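# Fold the card table's last standing leg flat

## Task

Release the lock on the card table leg that is still standing and lower it so it lies flat like the other three legs. It must stay folded by itself, not because the robot is holding it. Afterwards open the grippers and pull the arms away.

## Robot and tools

Robot: two UR7e-style six-joint arms, left_arm and right_arm, each with a two-finger parallel gripper (50 mm maximum opening). The names are labels only and do not mean a side of any image. Arm root links sit in the scene frame at left_arm (+0.052, +0.522, 0) m, quat_wxyz (+0.996, 0, 0, -0.094), and right_arm (+0.032, -0.505, 0) m, quat_wxyz (+1.000, 0, 0, +0.017).

Scene frame: origin on the table surface midway between the arms, +x out over the table, +z up, left_arm on the +y side. Reported hand positions can be somewhat off, more so when an arm is stretched far.

Gripper geometry: fingers point along the gripper's +z and close along its x. end_effector_position is the point between the pads; fingertips extend 17.5 mm past it. A flat block protrudes about 9 cm toward the gripper's -y and rotates with it. Turning only wrist 3 moves that point around a 25 mm radius circle.

execute_actions takes "actions", a list holding zero or one item, plus optional "pictures" (true/false).
- Empty list: no command, just returns the state.
- Move: {"rows": [...], "steps": n}, n from 1 to 15 control steps of 1/30 s (default 15). Up to 15 rows; row k is used on step k, and the final row is reused if rows run out.
- Wait: {"steps": n} with no rows, n up to 300, counted from the previous result; your reply time is included.

Every row is one flat list of 18 numbers covering both arms, even if one arm does nothing: left_arm's 6 joint targets, then its gripper position, force_limit, speed; then the same 9 for right_arm. Joint numbers are absolute target angles in radians (same form as the Joint positions line), not offsets. Joint order: shoulder pan, shoulder lift, elbow, wrist 1, wrist 2, wrist 3. Ranges for left_arm: pan -3.142 to 3.142, lift -6.283 to 6.283, elbow 0.000 to 3.142, wrists -6.283 to 6.283. right_arm differs only in pan 0.000 to 6.283 and elbow -3.142 to 0.000. A call is rejected (nothing sent) if a target is over 0.010 rad beyond a range end and further out than the current angle. True ends may be 0.010 rad either way of the listed ones; targets past them are cut at the end and the result may say "joint sent to its limit" (possibly referring to an earlier action). No such line does not prove more travel exists.

Gripper numbers are each scaled to [-1, 1]. position is an absolute opening: +1 = 50 mm open, about -0.65 = pads touching, -1 = close until blocked (use this to grip). force_limit per pad: -1 about 20 N, 0 about 102 N, +1 about 185 N (actual up to ~17% more). speed of the gap: -1 20 mm/s, 0 85 mm/s, +1 150 mm/s. To leave a gripper unchanged, repeat its previous three numbers; 0 is a real command. New force or speed only applies after position changes by at least 0.01; to soften a grip, open first.

Motion: commands are smoothed (~0.17 s lag) and speed/acceleration limited, so big moves may be unfinished when the result arrives. Each step, joint targets are clamped to within 0.575 rad of measured angles, and scaled back if they would put the gripper over 100 mm from where it is. Between calls the arms keep heading to the last row's target until they all nearly stop or a step is HELD; then only a new action moves them further.

Results: a state line per arm (end_effector_position in m, end_effector_quat_wxyz, linear and angular velocity) in the scene frame; Joint positions and Joint velocities per arm (rad, rad/s); joint torques (drive output with offsets, drift, noise, not contact alone); Wrist force and Wrist torque in each end effector's own axes (contact pushes back toward the arm; offset within ~4 N, noise up to 2.4 N, saturating near 50 N; "no reading" is fine). object_status: 0 moving, 1 blocked while opening, 2 blocked while closing (a real grip), 3 reached target or pads met. Confirm 2 when gripping. A grip at force_limit -1 keeps showing 2 even if the part slips out, and on a fixed off-centre object can fade within a minute. Opening ≈ (250 - position_measured) × 0.202 mm. HELD marks steps where your row was not fully sent; "joint command not followed" means a clearance check changed joint targets. MOTOR HOT appears at 70 °C; at 85 °C an OVER-TEMPERATURE FAULT brakes that arm for a while, so don't hold loads longer than needed.

Faults: if a joint's contact torque reaches its limit (130 N m for pan, lift, elbow; 24.3 N m for each wrist, held weight included) or any external force on the arm or tool hits 150 N, that arm halts for 10 s, yields, and drops the rest of the call.

zoom_image: "camera" (cam_head_left, cam_head_right, cam_high, cam_low, cam_left_wrist, cam_right_wrist, each 896x504) and "region" [x0, y0, x1, y1] in pixels from the top-left, at most 504x504, of that camera's latest picture. read_manual: optional "section", only "licences"; no motion. finished_scene: "scene" number (1 or 2); ends and grades the current scene permanently. Answering without a tool call ends everything.

Avoid: arms colliding or pressing on each other (may end the scene), pushing objects out of the work area, drops, slips, slamming and very hard pushing. A loose object may occasionally get nudged by itself. Finish with grippers open and arms clear of the table.

Each tool is called after "Call:" by a JSON object that holds its "name" and its "arguments", one argument or row to a line.

## Session

Call:
{"name": "execute_actions", "arguments": {
  "actions": []
}}

Scene clock: 0.00 s of 4050.00 s.
left_arm: end_effector_position=(+0.8526, +0.5381, +0.1145) position_measured=3 object_status=3 end_effector_quat_wxyz=(-0.089, +0.990, +0.105, -0.010) end_effector_velocity=(-0.000, +0.000, -0.001) end_effector_angular_velocity=(+0.001, +0.002, -0.001) | right_arm: end_effector_position=(+0.9181, -0.5055, +0.3012) position_measured=3 object_status=3 end_effector_quat_wxyz=(+0.337, +0.853, +0.229, +0.327) end_effector_velocity=(-0.000, -0.000, -0.001) end_effector_angular_velocity=(-0.001, +0.003, -0.000)
Joint positions: left_arm=[-0.044 -0.721  0.866 -1.637 -1.409  1.122] | right_arm=[ 3.439 -2.175 -1.249 -0.527  0.883  1.095]
Joint velocities: left_arm=[ 0.     0.001 -0.     0.     0.001  0.001] | right_arm=[-0.    -0.001 -0.001 -0.002  0.     0.   ]
Joint torques (N m, as the arm reports them, + toward a larger angle): no reading
Motor temperatures (°C, as the motors report them): left_arm=[31 31 28 37 42 41] | right_arm=[27 29 30 37 34 34]
Wrist force (N, on the end effector, along its own x y z axes, offset not removed): no reading
Wrist torque (N m, same axes, about the end effector's origin, offset not removed): no reading

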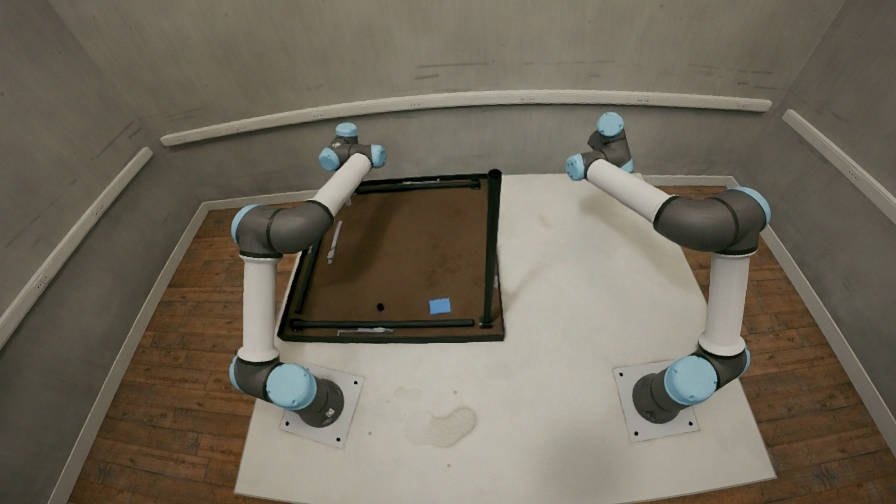

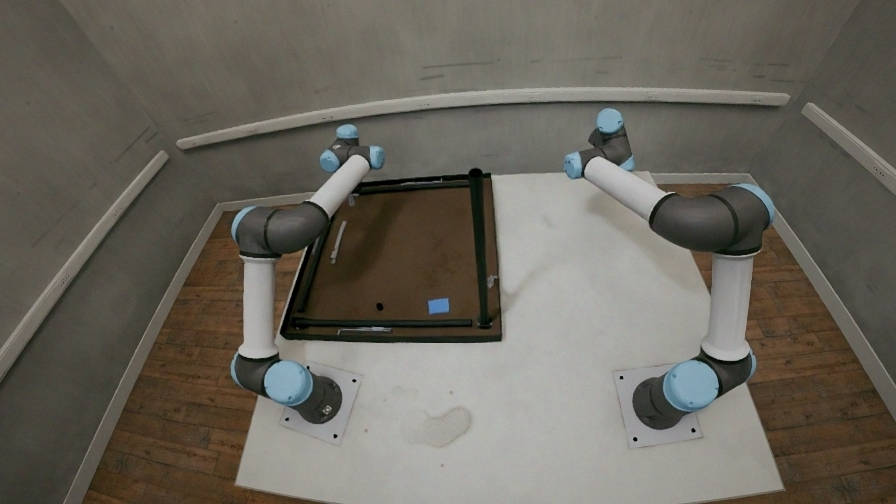

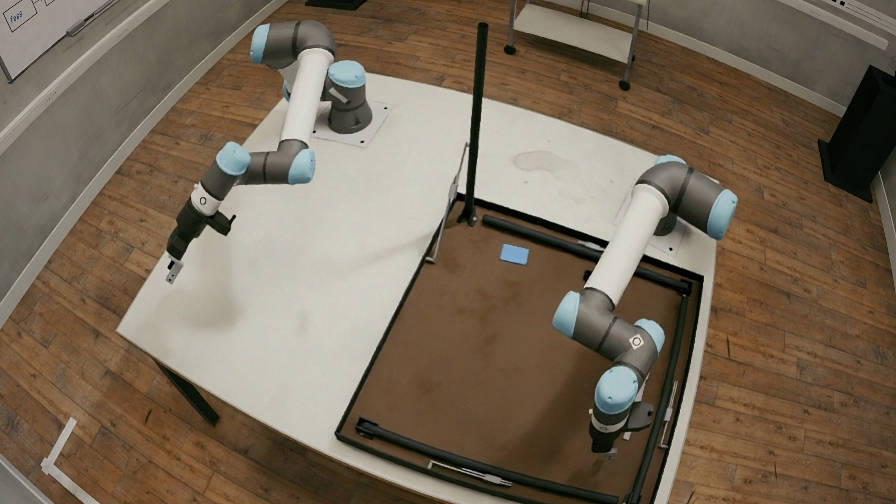

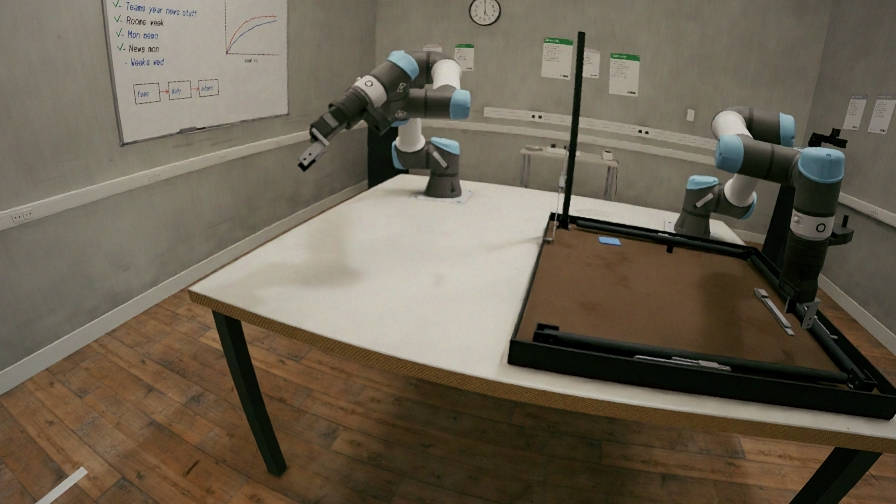

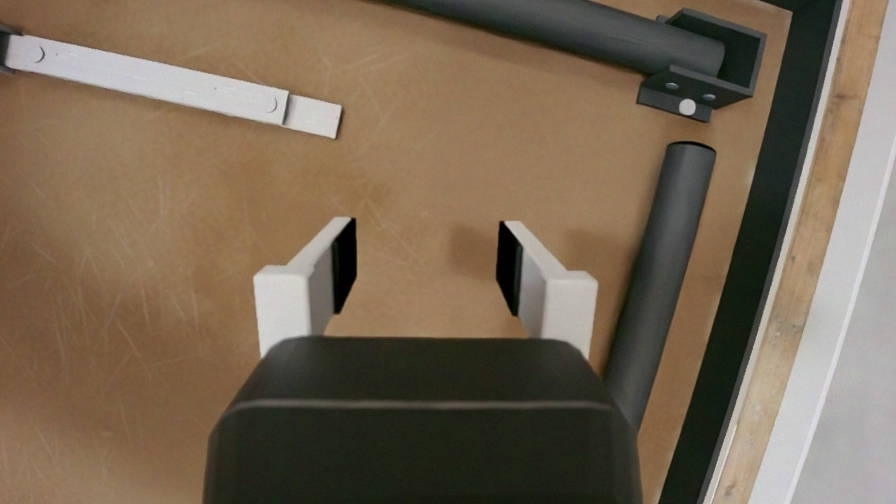

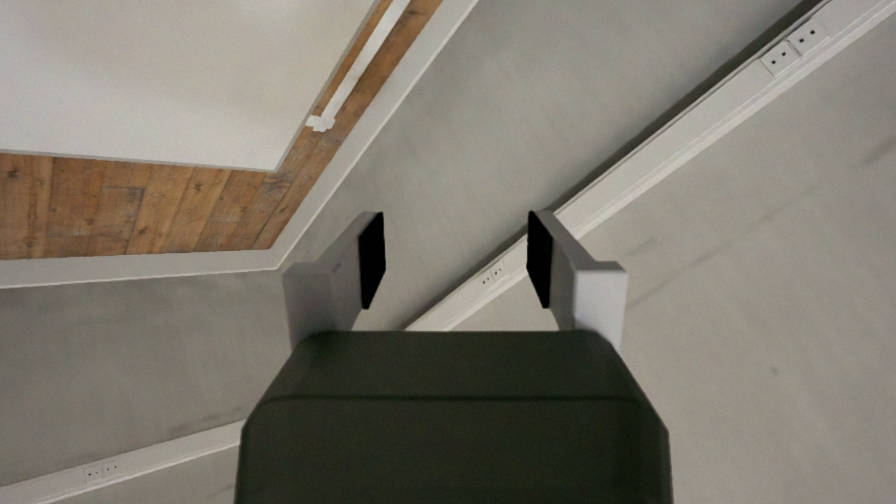

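Call:
{"name": "zoom_image", "arguments": {
  "camera": "cam_high",
  "region": [400,130,540,280]
}}

Call:
{"name": "zoom_image", "arguments": {
  "camera": "cam_high",
  "region": [340,404,560,504]
}}

Call:
{"name": "zoom_image", "arguments": {
  "camera": "cam_low",
  "region": [510,130,620,260]
}}

Region (400, 130, 540, 280) of cam_high's 896x504 image, scaled by 3.360, with more detail than that image has; it fills the left 470 columns of this view, and the rest is white.

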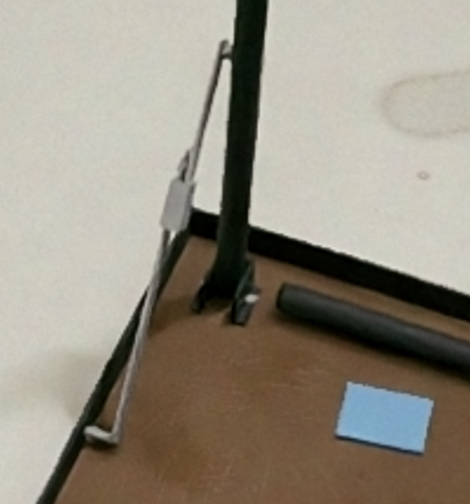

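Region (340, 404, 560, 504) of cam_high's 896x504 image, scaled by 2.291, with more detail than that image has; it fills the top 229 rows of this view, and the rest is white.

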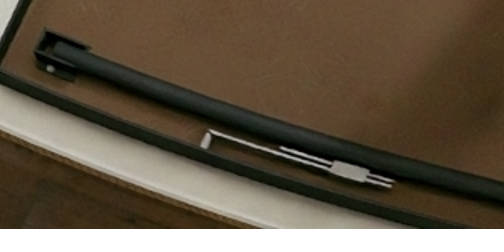

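Region (510, 130, 620, 260) of cam_low's 896x504 image, scaled by 3.877, with more detail than that image has; it fills the left 426 columns of this view, and the rest is white.

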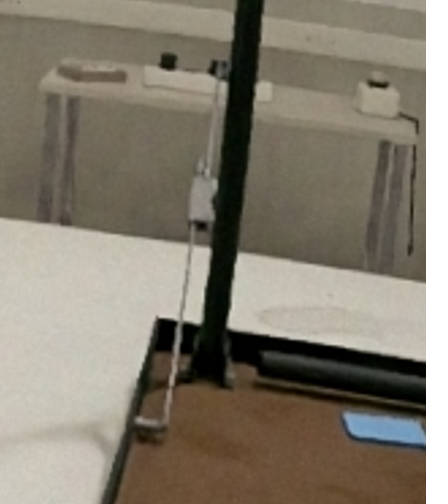

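Call:
{"name": "execute_actions", "arguments": {
  "actions": [
    {"rows":[[-0.044,-0.721,0.866,-1.637,-1.409,1.122,1,0,0,3.6,-1.9,-2.523,0.98,1.8,3.14,1,0,0]]}
  ],
  "pictures": false
}}

Call:
{"name": "execute_actions", "arguments": {
  "actions": [
    {"steps":45}
  ],
  "pictures": false
}}

Call:
{"name": "execute_actions", "arguments": {
  "actions": [
    {"rows":[[-0.044,-0.721,0.866,-1.637,-1.409,1.122,1,0,0,4.05,-1.9,-2.56,1.016,1.8,3.14,1,0,0]]}
  ],
  "pictures": false
}}

Call:
{"name": "execute_actions", "arguments": {
  "actions": [
    {"steps":45}
  ]
}}

Scene clock: 18.60 s of 4050.00 s.
left_arm: end_effector_position=(+0.8526, +0.5378, +0.1148) position_measured=3 object_status=3 end_effector_quat_wxyz=(-0.089, +0.990, +0.105, -0.010) end_effector_velocity=(+0.000, +0.000, +0.002) end_effector_angular_velocity=(+0.001, -0.003, -0.001) | right_arm: end_effector_position=(+0.7849, -0.3055, +0.2445) position_measured=3 object_status=3 end_effector_quat_wxyz=(-0.061, +0.876, +0.130, +0.461) end_effector_velocity=(-0.454, +0.252, -0.231) end_effector_angular_velocity=(+1.811, +0.381, +0.293)
Joint positions: left_arm=[-0.044 -0.721  0.866 -1.637 -1.409  1.122] | right_arm=[ 3.556 -1.978 -1.806  0.031  1.43   1.652]
Joint velocities: left_arm=[-0.    -0.002  0.    -0.001  0.001  0.   ] | right_arm=[ 0.147  0.257 -1.414  1.404  1.151  1.402]
Joint torques (N m, as the arm reports them, + toward a larger angle): left_arm=[-10.39 -65.8  -31.61  -0.54   1.51  -2.38] | right_arm=[ 7.23 59.11 -4.6   9.06  5.08  5.44]
Motor temperatures (°C, as the motors report them): left_arm=[31 31 28 37 42 41] | right_arm=[27 29 30 37 34 34]
Wrist force (N, on the end effector, along its own x y z axes, offset not removed): left_arm=[-2.3 1.1 -2.1] | right_arm=[2.5 0.9 1.3]
Wrist torque (N m, same axes, about the end effector's origin, offset not removed): left_arm=[0.22 0.56 -0.10] | right_arm=[0.07 -0.10 -0.18]
Steps of this call (steps 1 to 90: nothing new was sent; then 15.10 s passed at rest; steps 91 to 105: all 15 steps of this action). Readings (joint positions | what the end effector reports):
91: left_arm=[-0.044 -0.721 0.866 -1.637 -1.409 1.122] | right_arm=[3.440 -2.175 -1.249 -0.527 0.883 1.095] | left_arm position_measured=3 object_status=3 | right_arm position_measured=3 object_status=3
92: left_arm=[-0.044 -0.721 0.866 -1.637 -1.409 1.122] | right_arm=[3.444 -2.171 -1.254 -0.522 0.888 1.099] | left_arm position_measured=3 object_status=3 | right_arm position_measured=3 object_status=3
94: left_arm=[-0.044 -0.721 0.866 -1.637 -1.409 1.122] | right_arm=[3.470 -2.129 -1.317 -0.457 0.952 1.163] | left_arm position_measured=3 object_status=3 | right_arm position_measured=3 object_status=3
98: left_arm=[-0.044 -0.721 0.866 -1.637 -1.409 1.122] | right_arm=[3.511 -2.057 -1.492 -0.283 1.127 1.338] | left_arm position_measured=3 object_status=3 | right_arm position_measured=3 object_status=3
105: the state above

Scene clock: 20.10 s of 4050.00 s.
left_arm: end_effector_position=(+0.8526, +0.5378, +0.1148) position_measured=3 object_status=3 end_effector_quat_wxyz=(-0.089, +0.990, +0.105, -0.010) end_effector_velocity=(+0.000, +0.000, -0.001) end_effector_angular_velocity=(+0.001, +0.001, +0.000) | right_arm: end_effector_position=(+0.5418, -0.3126, +0.2291) position_measured=3 object_status=3 end_effector_quat_wxyz=(-0.553, +0.722, -0.352, +0.224) end_effector_velocity=(+0.000, -0.000, -0.001) end_effector_angular_velocity=(-0.001, +0.002, -0.000)
Joint positions: left_arm=[-0.044 -0.721  0.866 -1.637 -1.409  1.122] | right_arm=[ 3.6   -1.9   -2.523  0.98   1.8    3.14 ]
Joint velocities: left_arm=[ 0.     0.002 -0.    -0.001  0.001 -0.   ] | right_arm=[-0.    -0.001  0.    -0.001  0.     0.   ]
Joint torques (N m, as the arm reports them, + toward a larger angle): left_arm=[-10.16 -65.77 -31.22  -0.55   1.77  -2.29] | right_arm=[10.39 40.51 -2.61  4.47  1.44  2.49]
Motor temperatures (°C, as the motors report them): left_arm=[31 31 28 37 42 41] | right_arm=[27 29 30 37 34 34]
Wrist force (N, on the end effector, along its own x y z axes, offset not removed): left_arm=[-2.5 0.8 -3.1] | right_arm=[0.7 1.0 1.4]
Wrist torque (N m, same axes, about the end effector's origin, offset not removed): left_arm=[0.23 0.56 0.04] | right_arm=[0.05 0.09 -0.24]
Steps of this call (steps 1 to 45: the robot went on to your last target). Readings (joint positions | what the end effector reports):
1: left_arm=[-0.044 -0.721 0.866 -1.637 -1.409 1.122] | right_arm=[3.561 -1.969 -1.854 0.079 1.468 1.701] | left_arm position_measured=3 object_status=3 | right_arm position_measured=3 object_status=3
2: left_arm=[-0.044 -0.721 0.866 -1.637 -1.409 1.122] | right_arm=[3.565 -1.962 -1.904 0.129 1.503 1.750] | left_arm position_measured=3 object_status=3 | right_arm position_measured=3 object_status=3
4: left_arm=[-0.044 -0.721 0.866 -1.637 -1.409 1.122] | right_arm=[3.573 -1.949 -2.005 0.230 1.564 1.851] | left_arm position_measured=3 object_status=3 | right_arm position_measured=3 object_status=3
8: left_arm=[-0.044 -0.721 0.866 -1.637 -1.409 1.122] | right_arm=[3.585 -1.927 -2.214 0.456 1.666 2.078] | left_arm position_measured=3 object_status=3 | right_arm position_measured=3 object_status=3
45: the state above
All arms were judged still, so your last target was given up. Only a new action makes them travel on or press farther. Fingers that are still opening or closing keep moving.

Scene clock: 20.60 s of 4050.00 s.
left_arm: end_effector_position=(+0.8526, +0.5378, +0.1148) position_measured=3 object_status=3 end_effector_quat_wxyz=(-0.089, +0.990, +0.105, -0.010) end_effector_velocity=(+0.000, -0.000, -0.001) end_effector_angular_velocity=(+0.000, +0.001, -0.000) | right_arm: end_effector_position=(+0.4094, -0.1307, +0.2251) position_measured=3 object_status=3 end_effector_quat_wxyz=(-0.587, +0.780, -0.192, +0.102) end_effector_velocity=(-0.127, +0.116, -0.003) end_effector_angular_velocity=(-0.002, +0.001, +0.325)
Joint positions: left_arm=[-0.044 -0.721  0.866 -1.637 -1.409  1.122] | right_arm=[ 4.024 -1.9   -2.558  1.014  1.8    3.14 ]
Joint velocities: left_arm=[ 0.     0.002 -0.    -0.    -0.     0.   ] | right_arm=[ 0.325 -0.001 -0.023  0.021  0.     0.   ]
Joint torques (N m, as the arm reports them, + toward a larger angle): left_arm=[-10.29 -65.26 -31.42  -0.56   1.82  -2.32] | right_arm=[ 0.71 31.99 -3.04  4.6   0.16  2.2 ]
Motor temperatures (°C, as the motors report them): left_arm=[31 31 28 37 42 41] | right_arm=[27 29 30 37 34 34]
Wrist force (N, on the end effector, along its own x y z axes, offset not removed): left_arm=[-1.7 1.3 -1.3] | right_arm=[-2.2 1.2 2.7]
Wrist torque (N m, same axes, about the end effector's origin, offset not removed): left_arm=[0.26 0.25 -0.05] | right_arm=[0.15 0.49 -0.16]
Steps of this call (steps 1 to 15: all 15 steps of this action). Readings (joint positions | what the end effector reports):
1: left_arm=[-0.044 -0.721 0.866 -1.637 -1.409 1.122] | right_arm=[3.600 -1.900 -2.523 0.980 1.800 3.140] | left_arm position_measured=3 object_status=3 | right_arm position_measured=3 object_status=3
2: left_arm=[-0.044 -0.721 0.866 -1.637 -1.409 1.122] | right_arm=[3.605 -1.900 -2.525 0.982 1.800 3.140] | left_arm position_measured=3 object_status=3 | right_arm position_measured=3 object_status=3
4: left_arm=[-0.044 -0.721 0.866 -1.637 -1.409 1.122] | right_arm=[3.666 -1.900 -2.532 0.989 1.800 3.140] | left_arm position_measured=3 object_status=3 | right_arm position_measured=3 object_status=3
8: left_arm=[-0.044 -0.721 0.866 -1.637 -1.409 1.122] | right_arm=[3.817 -1.900 -2.543 1.000 1.800 3.140] | left_arm position_measured=3 object_status=3 | right_arm position_measured=3 object_status=3
15: the state above

Scene clock: 22.10 s of 4050.00 s.
left_arm: end_effector_position=(+0.8526, +0.5378, +0.1148) position_measured=3 object_status=3 end_effector_quat_wxyz=(-0.089, +0.990, +0.105, -0.010) end_effector_velocity=(-0.000, +0.000, +0.001) end_effector_angular_velocity=(+0.001, -0.001, +0.000) | right_arm: end_effector_position=(+0.3992, -0.1215, +0.2249) position_measured=3 object_status=3 end_effector_quat_wxyz=(-0.588, +0.782, -0.182, +0.095) end_effector_velocity=(+0.000, -0.000, -0.000) end_effector_angular_velocity=(-0.001, +0.001, -0.000)
Joint positions: left_arm=[-0.044 -0.721  0.866 -1.637 -1.409  1.122] | right_arm=[ 4.05  -1.9   -2.56   1.016  1.8    3.14 ]
Joint velocities: left_arm=[ 0.    -0.001 -0.     0.001  0.001 -0.   ] | right_arm=[-0.    -0.001 -0.    -0.    -0.     0.   ]
Joint torques (N m, as the arm reports them, + toward a larger angle): left_arm=[-10.32 -65.89 -31.43  -0.57   1.84  -2.33] | right_arm=[10.01 11.39 -2.73  4.41 -1.01  1.89]
Motor temperatures (°C, as the motors report them): left_arm=[31 31 28 37 42 41] | right_arm=[27 29 30 37 34 34]
Wrist force (N, on the end effector, along its own x y z axes, offset not removed): left_arm=[0.3 1.4 -2.3] | right_arm=[0.7 2.4 1.1]
Wrist torque (N m, same axes, about the end effector's origin, offset not removed): left_arm=[0.24 0.00 -0.07] | right_arm=[0.23 0.10 -0.19]
Steps of this call (steps 1 to 30: the robot went on to your last target; steps 31 to 45: nothing new was sent). Readings (joint positions | what the end effector reports):
1: left_arm=[-0.044 -0.721 0.866 -1.637 -1.409 1.122] | right_arm=[4.033 -1.900 -2.559 1.015 1.800 3.140] | left_arm position_measured=3 object_status=3 | right_arm position_measured=3 object_status=3
2: left_arm=[-0.044 -0.721 0.866 -1.637 -1.409 1.122] | right_arm=[4.039 -1.900 -2.559 1.015 1.800 3.140] | left_arm position_measured=3 object_status=3 | right_arm position_measured=3 object_status=3
4: left_arm=[-0.044 -0.721 0.866 -1.637 -1.409 1.122] | right_arm=[4.045 -1.900 -2.560 1.016 1.800 3.140] | left_arm position_measured=3 object_status=3 | right_arm position_measured=3 object_status=3
8: left_arm=[-0.044 -0.721 0.866 -1.637 -1.409 1.122] | right_arm=[4.049 -1.900 -2.560 1.016 1.800 3.140] | left_arm position_measured=3 object_status=3 | right_arm position_measured=3 object_status=3
45: the state above
All arms were judged still, so your last target was given up. Only a new action makes them travel on or press farther. Fingers that are still opening or closing keep moving.

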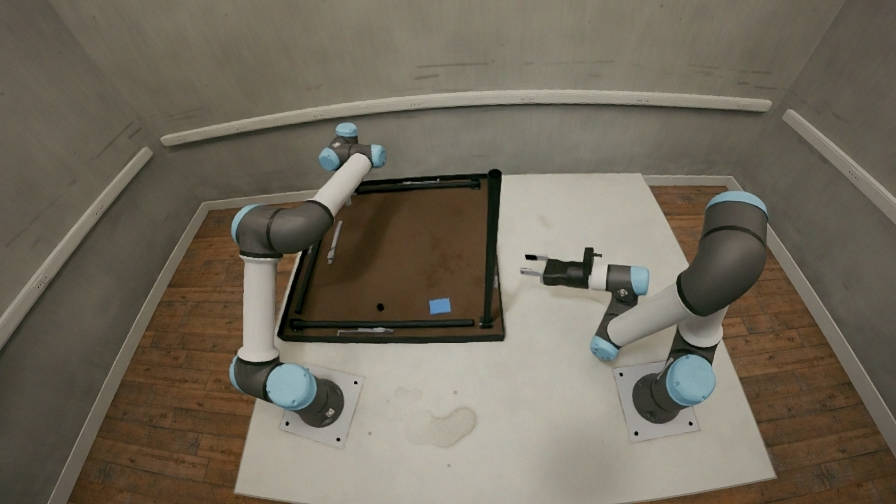

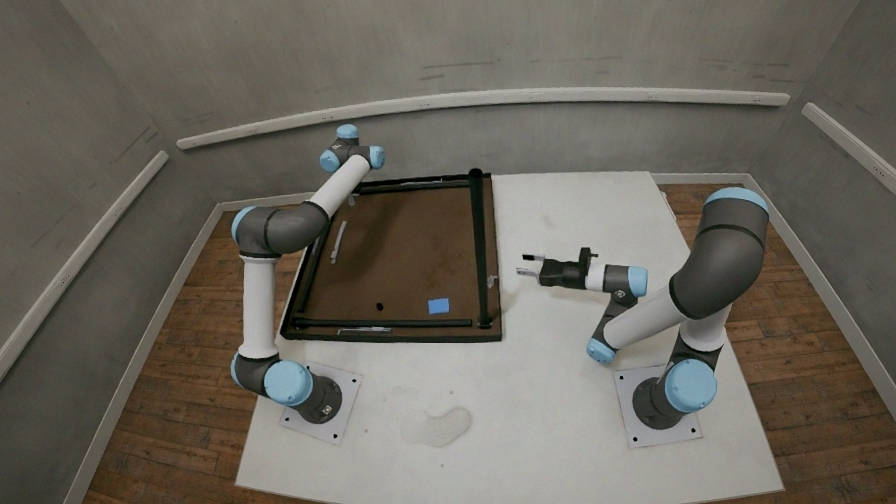

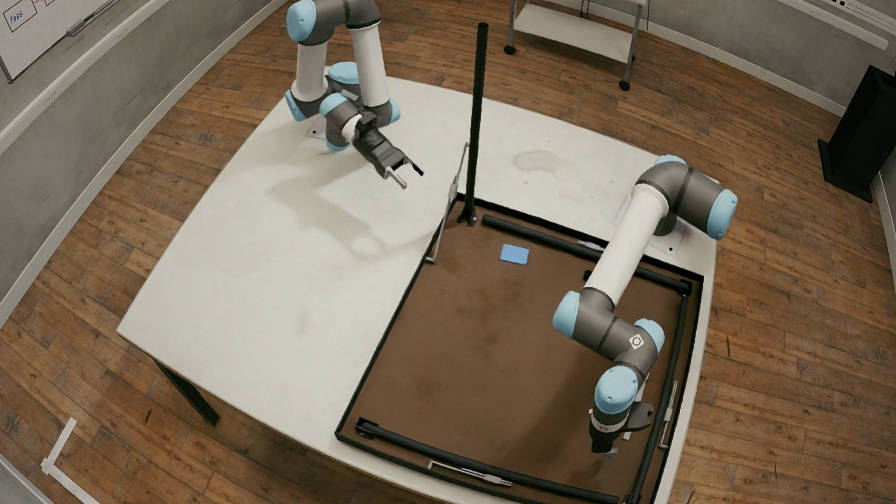

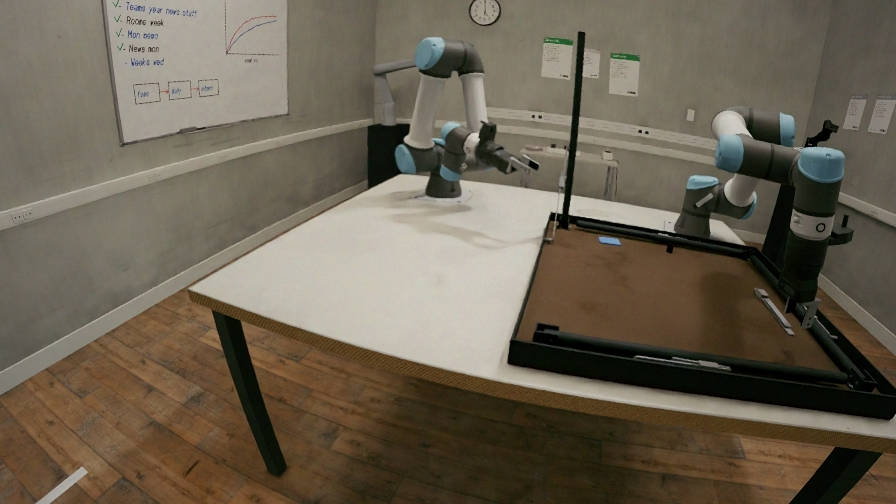

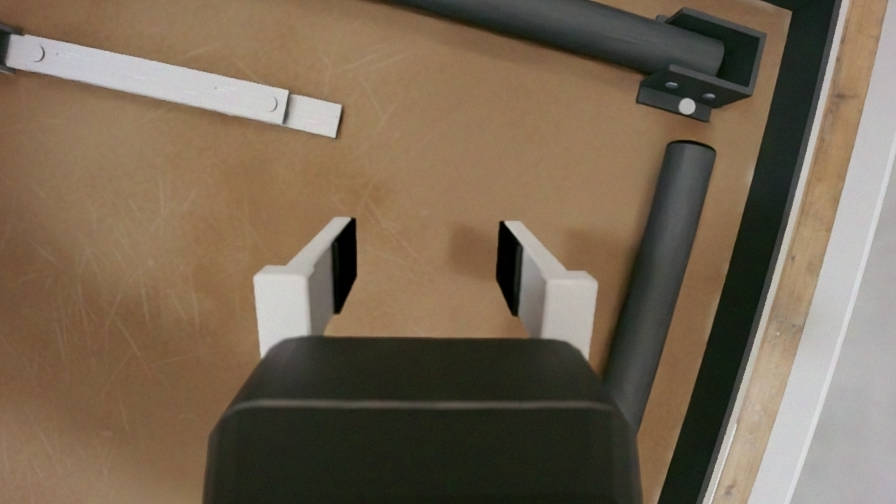

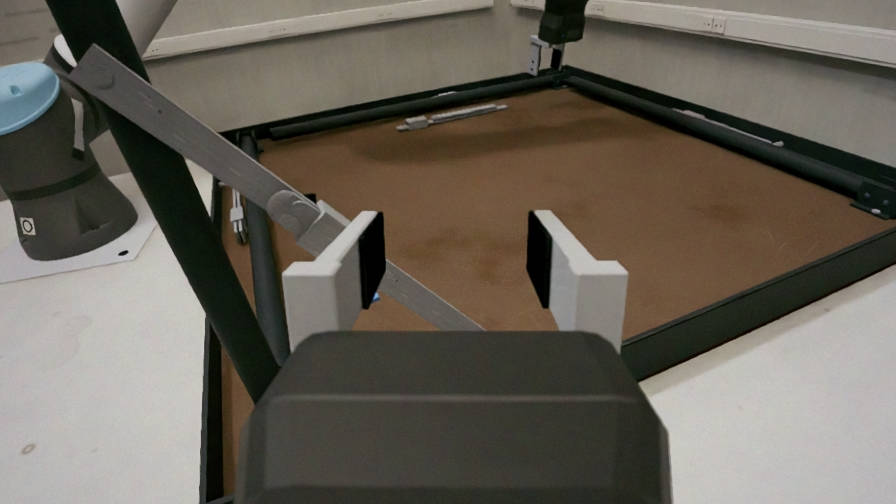

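Call:
{"name": "execute_actions", "arguments": {
  "actions": [
    {"rows":[[-0.044,-1.0,0.866,-1.637,-1.409,1.5,1,0,0,4.071,-1.944,-2.507,0.965,1.894,2.32,1,0,0],[-0.044,-1.0,0.866,-1.637,-1.409,1.5,1,0,0,4.071,-1.944,-2.507,0.965,1.894,2.32,1,0,0],[-0.3,-1.998,2.235,-3.079,-1.9,3.14,1,0,0,4.071,-1.944,-2.507,0.965,1.894,2.32,1,0,0]]}
  ],
  "pictures": false
}}

Call:
{"name": "execute_actions", "arguments": {
  "actions": [
    {"steps":50}
  ],
  "pictures": false
}}

Call:
{"name": "execute_actions", "arguments": {
  "actions": [
    {"rows":[[-0.942,-1.998,2.235,-3.079,-1.9,3.14,1,0,0,4.071,-1.944,-2.507,0.965,1.894,2.32,1,0,0]]}
  ],
  "pictures": false
}}

Call:
{"name": "execute_actions", "arguments": {
  "actions": [
    {"steps":30}
  ]
}}

Scene clock: 34.93 s of 4050.00 s.
left_arm: end_effector_position=(+0.8000, +0.3693, +0.2909) position_measured=3 object_status=3 end_effector_quat_wxyz=(+0.082, +0.966, -0.186, +0.161) end_effector_velocity=(-0.257, -0.301, +0.432) end_effector_angular_velocity=(-0.595, -1.132, -1.564) | right_arm: end_effector_position=(+0.3618, -0.0838, +0.2045) position_measured=3 object_status=3 end_effector_quat_wxyz=(-0.520, +0.796, +0.164, +0.264) end_effector_velocity=(-0.010, +0.002, -0.007) end_effector_angular_velocity=(-0.110, -0.397, +0.147)
Joint positions: left_arm=[-0.185 -1.149  1.241 -2.012 -1.672  1.56 ] | right_arm=[ 4.071 -1.944 -2.507  0.965  1.893  2.356]
Joint velocities: left_arm=[-0.291 -1.166  1.162 -1.152 -0.567  1.154] | right_arm=[ 0.002 -0.003  0.004 -0.003  0.005 -0.437]
Joint torques (N m, as the arm reports them, + toward a larger angle): left_arm=[ -8.09 -61.65 -11.09  -8.74  -2.08   3.66] | right_arm=[10.21 12.86 20.86  2.    1.53 -1.83]
Motor temperatures (°C, as the motors report them): left_arm=[31 31 28 37 42 41] | right_arm=[27 29 30 37 34 34]
Wrist force (N, on the end effector, along its own x y z axes, offset not removed): left_arm=[2.3 -1.0 -3.8] | right_arm=[0.5 2.4 -0.3]
Wrist torque (N m, same axes, about the end effector's origin, offset not removed): left_arm=[-0.41 -0.21 -0.23] | right_arm=[0.26 0.11 -0.19]
Steps of this call (steps 1 to 90: nothing new was sent; then 9.33 s passed at rest; steps 91 to 105: all 15 steps of this action). Readings (joint positions | what the end effector reports):
91: left_arm=[-0.044 -0.721 0.866 -1.637 -1.409 1.122] | right_arm=[4.050 -1.900 -2.560 1.016 1.800 3.140] | left_arm position_measured=3 object_status=3 | right_arm position_measured=3 object_status=3
92: left_arm=[-0.044 -0.725 0.866 -1.637 -1.409 1.127] | right_arm=[4.052 -1.904 -2.556 1.012 1.805 3.135] | left_arm position_measured=3 object_status=3 | right_arm position_measured=3 object_status=3
94: left_arm=[-0.049 -0.772 0.871 -1.641 -1.414 1.186] | right_arm=[4.062 -1.924 -2.532 0.989 1.845 3.067] | left_arm position_measured=3 object_status=3 | right_arm position_measured=3 object_status=3
98: left_arm=[-0.105 -0.898 0.991 -1.762 -1.516 1.309] | right_arm=[4.069 -1.940 -2.512 0.970 1.884 2.766] | left_arm position_measured=3 object_status=3 | right_arm position_measured=3 object_status=3
105: the state above

Scene clock: 36.60 s of 4050.00 s.
left_arm: end_effector_position=(+0.5051, +0.3328, +0.5002) position_measured=3 object_status=3 end_effector_quat_wxyz=(+0.188, -0.326, +0.730, -0.570) end_effector_velocity=(+0.001, -0.000, -0.001) end_effector_angular_velocity=(+0.001, +0.002, +0.001) | right_arm: end_effector_position=(+0.3609, -0.0837, +0.2039) position_measured=3 object_status=3 end_effector_quat_wxyz=(-0.515, +0.793, +0.178, +0.273) end_effector_velocity=(-0.000, +0.000, +0.000) end_effector_angular_velocity=(+0.000, +0.000, +0.001)
Joint positions: left_arm=[-0.3   -1.998  2.235 -3.079 -1.9    3.14 ] | right_arm=[ 4.071 -1.944 -2.507  0.965  1.894  2.32 ]
Joint velocities: left_arm=[ 0.     0.002 -0.     0.     0.001 -0.   ] | right_arm=[ 0.  0.  0. -0.  0.  0.]
Joint torques (N m, as the arm reports them, + toward a larger angle): left_arm=[ -9.93 -15.78 -17.1   -6.1   -1.61   1.94] | right_arm=[10.01 12.29 21.58  1.92  1.71 -2.3 ]
Motor temperatures (°C, as the motors report them): left_arm=[31 31 28 37 42 41] | right_arm=[27 29 30 37 34 34]
Wrist force (N, on the end effector, along its own x y z axes, offset not removed): left_arm=[0.0 -1.9 -2.2] | right_arm=[-0.5 0.1 1.7]
Wrist torque (N m, same axes, about the end effector's origin, offset not removed): left_arm=[-0.38 0.11 -0.17] | right_arm=[-0.16 0.29 -0.22]
Steps of this call (steps 1 to 45: the robot went on to your last target; steps 46 to 50: nothing new was sent). Readings (joint positions | what the end effector reports):
1: left_arm=[-0.195 -1.189 1.281 -2.051 -1.690 1.600] | right_arm=[4.071 -1.944 -2.507 0.965 1.894 2.344] | left_arm position_measured=3 object_status=3 | right_arm position_measured=3 object_status=3
2: left_arm=[-0.204 -1.229 1.321 -2.092 -1.708 1.641] | right_arm=[4.071 -1.944 -2.507 0.965 1.894 2.336] | left_arm position_measured=3 object_status=3 | right_arm position_measured=3 object_status=3
4: left_arm=[-0.220 -1.313 1.405 -2.176 -1.740 1.724] | right_arm=[4.071 -1.944 -2.507 0.965 1.894 2.327] | left_arm position_measured=3 object_status=3 | right_arm position_measured=3 object_status=3
8: left_arm=[-0.246 -1.487 1.579 -2.350 -1.791 1.898] | right_arm=[4.071 -1.944 -2.507 0.965 1.894 2.321] | left_arm position_measured=3 object_status=3 | right_arm position_measured=3 object_status=3
50: the state above
All arms were judged still, so your last target was given up. Only a new action makes them travel on or press farther. Fingers that are still opening or closing keep moving.

Scene clock: 37.10 s of 4050.00 s.
left_arm: end_effector_position=(+0.3553, +0.1361, +0.5003) position_measured=3 object_status=3 end_effector_quat_wxyz=(+0.039, -0.132, +0.789, -0.599) end_effector_velocity=(-0.453, -0.355, +0.000) end_effector_angular_velocity=(-0.000, +0.000, -1.173) | right_arm: end_effector_position=(+0.3609, -0.0837, +0.2039) position_measured=3 object_status=3 end_effector_quat_wxyz=(-0.515, +0.793, +0.178, +0.273) end_effector_velocity=(+0.001, +0.000, +0.000) end_effector_angular_velocity=(+0.001, -0.001, -0.001)
Joint positions: left_arm=[-0.81  -1.998  2.235 -3.079 -1.9    3.14 ] | right_arm=[ 4.071 -1.944 -2.507  0.965  1.894  2.32 ]
Joint velocities: left_arm=[-1.174 -0.     0.     0.     0.001 -0.   ] | right_arm=[-0.    -0.001  0.001  0.    -0.001 -0.   ]
Joint torques (N m, as the arm reports them, + toward a larger angle): left_arm=[-19.3   -4.43 -18.74  -4.73  -1.03   1.92] | right_arm=[10.14 12.73 22.08  1.9   1.63 -2.24]
Motor temperatures (°C, as the motors report them): left_arm=[31 31 28 37 42 41] | right_arm=[27 29 30 37 34 34]
Wrist force (N, on the end effector, along its own x y z axes, offset not removed): left_arm=[-3.3 0.2 -3.0] | right_arm=[-0.3 2.3 2.2]
Wrist torque (N m, same axes, about the end effector's origin, offset not removed): left_arm=[-0.09 0.69 -0.15] | right_arm=[0.23 0.32 -0.11]
Steps of this call (steps 1 to 15: all 15 steps of this action). Readings (joint positions | what the end effector reports):
1: left_arm=[-0.300 -1.998 2.235 -3.079 -1.900 3.140] | right_arm=[4.071 -1.944 -2.507 0.965 1.894 2.320] | left_arm position_measured=3 object_status=3 | right_arm position_measured=3 object_status=3
2: left_arm=[-0.305 -1.998 2.235 -3.079 -1.900 3.140] | right_arm=[4.071 -1.944 -2.507 0.965 1.894 2.320] | left_arm position_measured=3 object_status=3 | right_arm position_measured=3 object_status=3
4: left_arm=[-0.368 -1.998 2.235 -3.079 -1.900 3.140] | right_arm=[4.071 -1.944 -2.507 0.965 1.894 2.320] | left_arm position_measured=3 object_status=3 | right_arm position_measured=3 object_status=3
8: left_arm=[-0.532 -1.998 2.235 -3.079 -1.900 3.140] | right_arm=[4.071 -1.944 -2.507 0.965 1.894 2.320] | left_arm position_measured=3 object_status=3 | right_arm position_measured=3 object_status=3
15: the state above

Scene clock: 38.10 s of 4050.00 s.
left_arm: end_effector_position=(+0.3018, +0.0994, +0.5002) position_measured=3 object_status=3 end_effector_quat_wxyz=(-0.001, -0.079, +0.796, -0.600) end_effector_velocity=(+0.000, +0.000, +0.000) end_effector_angular_velocity=(-0.001, -0.001, +0.001) | right_arm: end_effector_position=(+0.3609, -0.0837, +0.2039) position_measured=3 object_status=3 end_effector_quat_wxyz=(-0.515, +0.793, +0.178, +0.273) end_effector_velocity=(-0.000, +0.000, -0.001) end_effector_angular_velocity=(-0.002, +0.001, +0.001)
Joint positions: left_arm=[-0.942 -1.998  2.235 -3.079 -1.9    3.14 ] | right_arm=[ 4.071 -1.944 -2.507  0.965  1.894  2.32 ]
Joint velocities: left_arm=[-0.    -0.001 -0.    -0.001  0.001  0.   ] | right_arm=[ 0.    -0.001  0.    -0.001  0.001 -0.   ]
Joint torques (N m, as the arm reports them, + toward a larger angle): left_arm=[-10.57   2.26 -22.9   -1.45   1.02   1.79] | right_arm=[ 9.22 13.15 21.45  2.01  1.59 -2.24]
Motor temperatures (°C, as the motors report them): left_arm=[31 31 28 37 42 41] | right_arm=[27 29 30 37 34 34]
Wrist force (N, on the end effector, along its own x y z axes, offset not removed): left_arm=[-0.4 -1.5 -3.8] | right_arm=[2.1 1.4 1.6]
Wrist torque (N m, same axes, about the end effector's origin, offset not removed): left_arm=[-0.28 -0.05 -0.24] | right_arm=[0.10 -0.13 -0.21]
Steps of this call (steps 1 to 30: the robot went on to your last target). Readings (joint positions | what the end effector reports):
1: left_arm=[-0.847 -1.998 2.235 -3.079 -1.900 3.140] | right_arm=[4.071 -1.944 -2.507 0.965 1.894 2.320] | left_arm position_measured=3 object_status=3 | right_arm position_measured=3 object_status=3
2: left_arm=[-0.878 -1.998 2.235 -3.079 -1.900 3.140] | right_arm=[4.071 -1.944 -2.507 0.965 1.894 2.320] | left_arm position_measured=3 object_status=3 | right_arm position_measured=3 object_status=3
4: left_arm=[-0.914 -1.998 2.235 -3.079 -1.900 3.140] | right_arm=[4.071 -1.944 -2.507 0.965 1.894 2.320] | left_arm position_measured=3 object_status=3 | right_arm position_measured=3 object_status=3
8: left_arm=[-0.937 -1.998 2.235 -3.079 -1.900 3.140] | right_arm=[4.071 -1.944 -2.507 0.965 1.894 2.320] | left_arm position_measured=3 object_status=3 | right_arm position_measured=3 object_status=3
30: the state above
All arms were judged still, so your last target was given up. Only a new action makes them travel on or press farther. Fingers that are still opening or closing keep moving.

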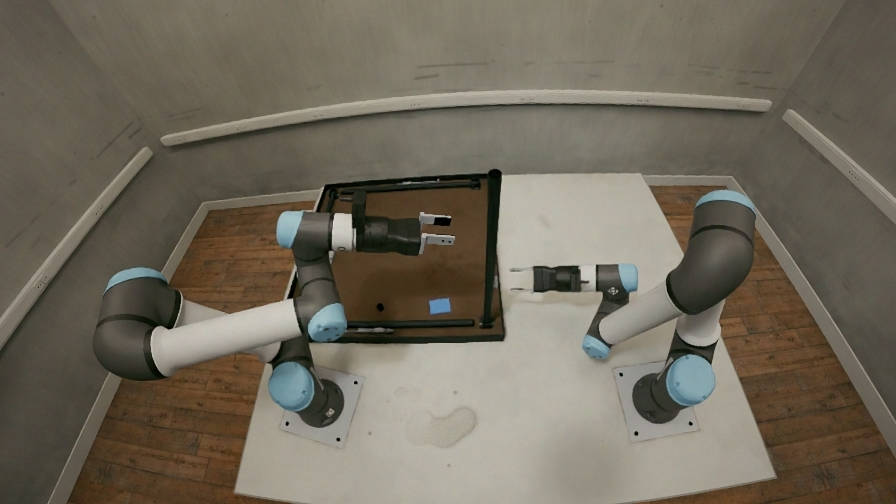

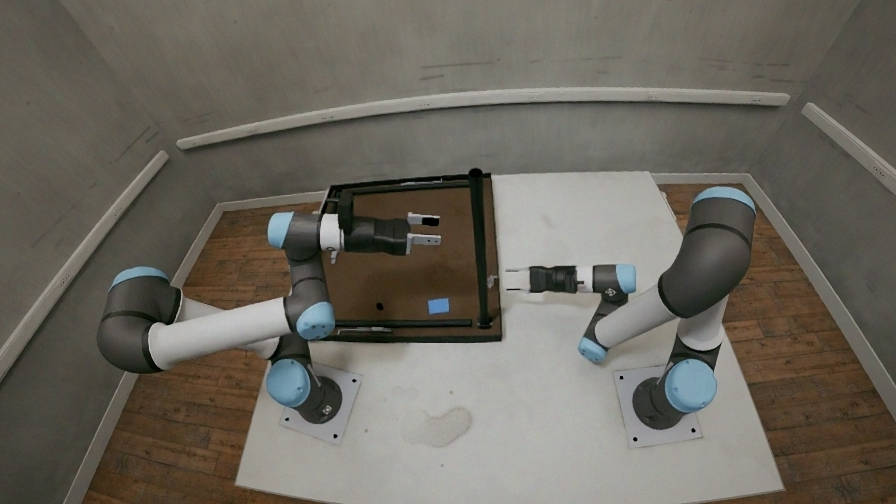

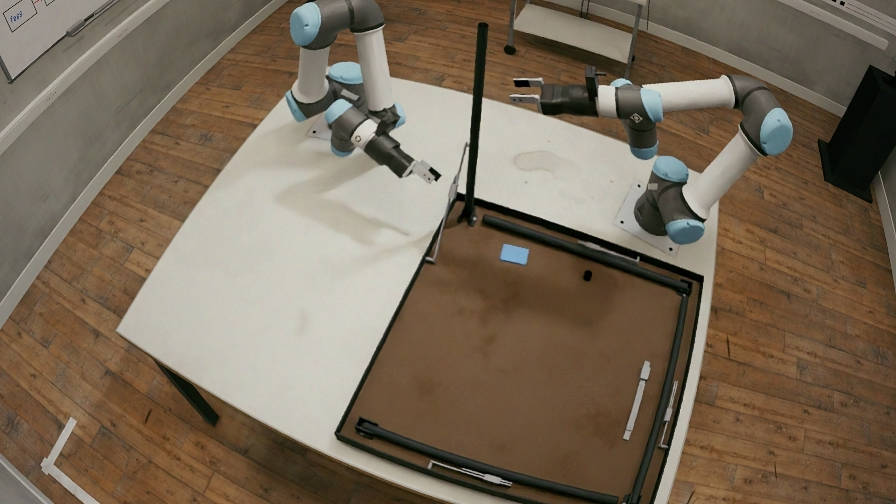

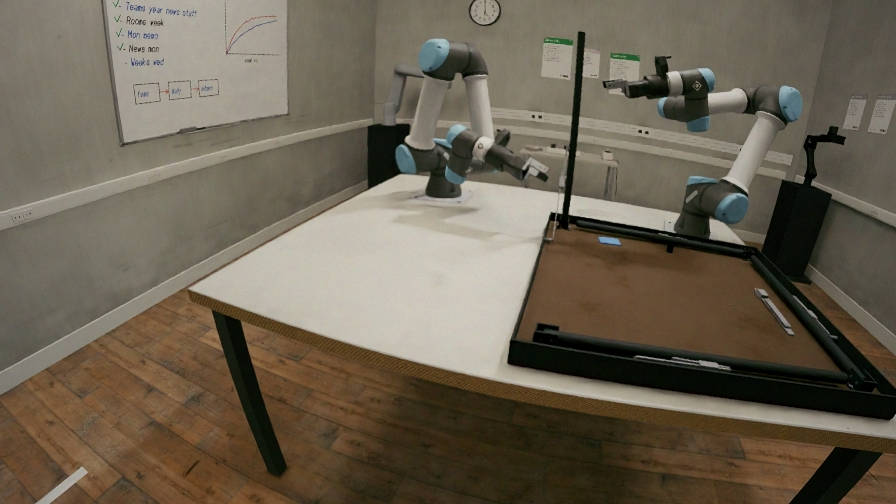

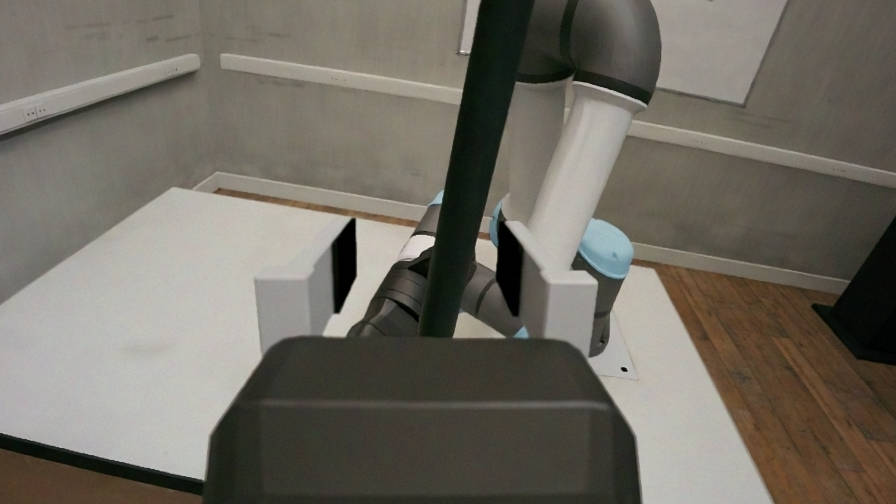

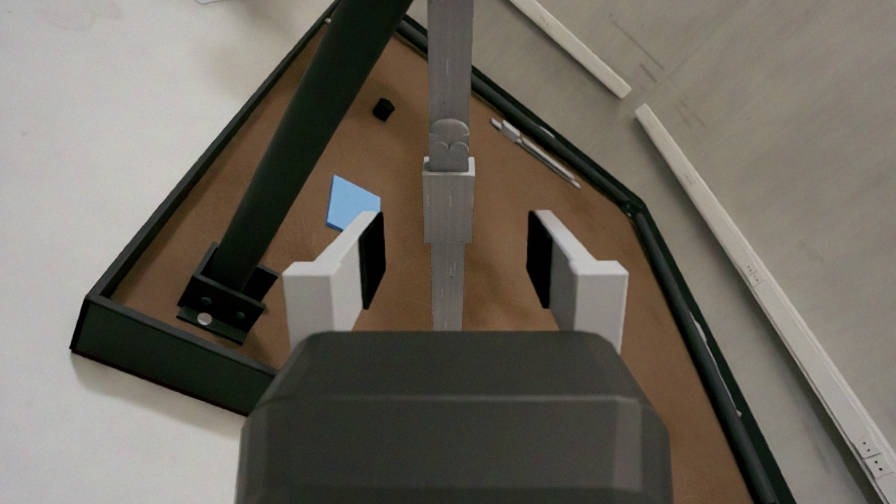

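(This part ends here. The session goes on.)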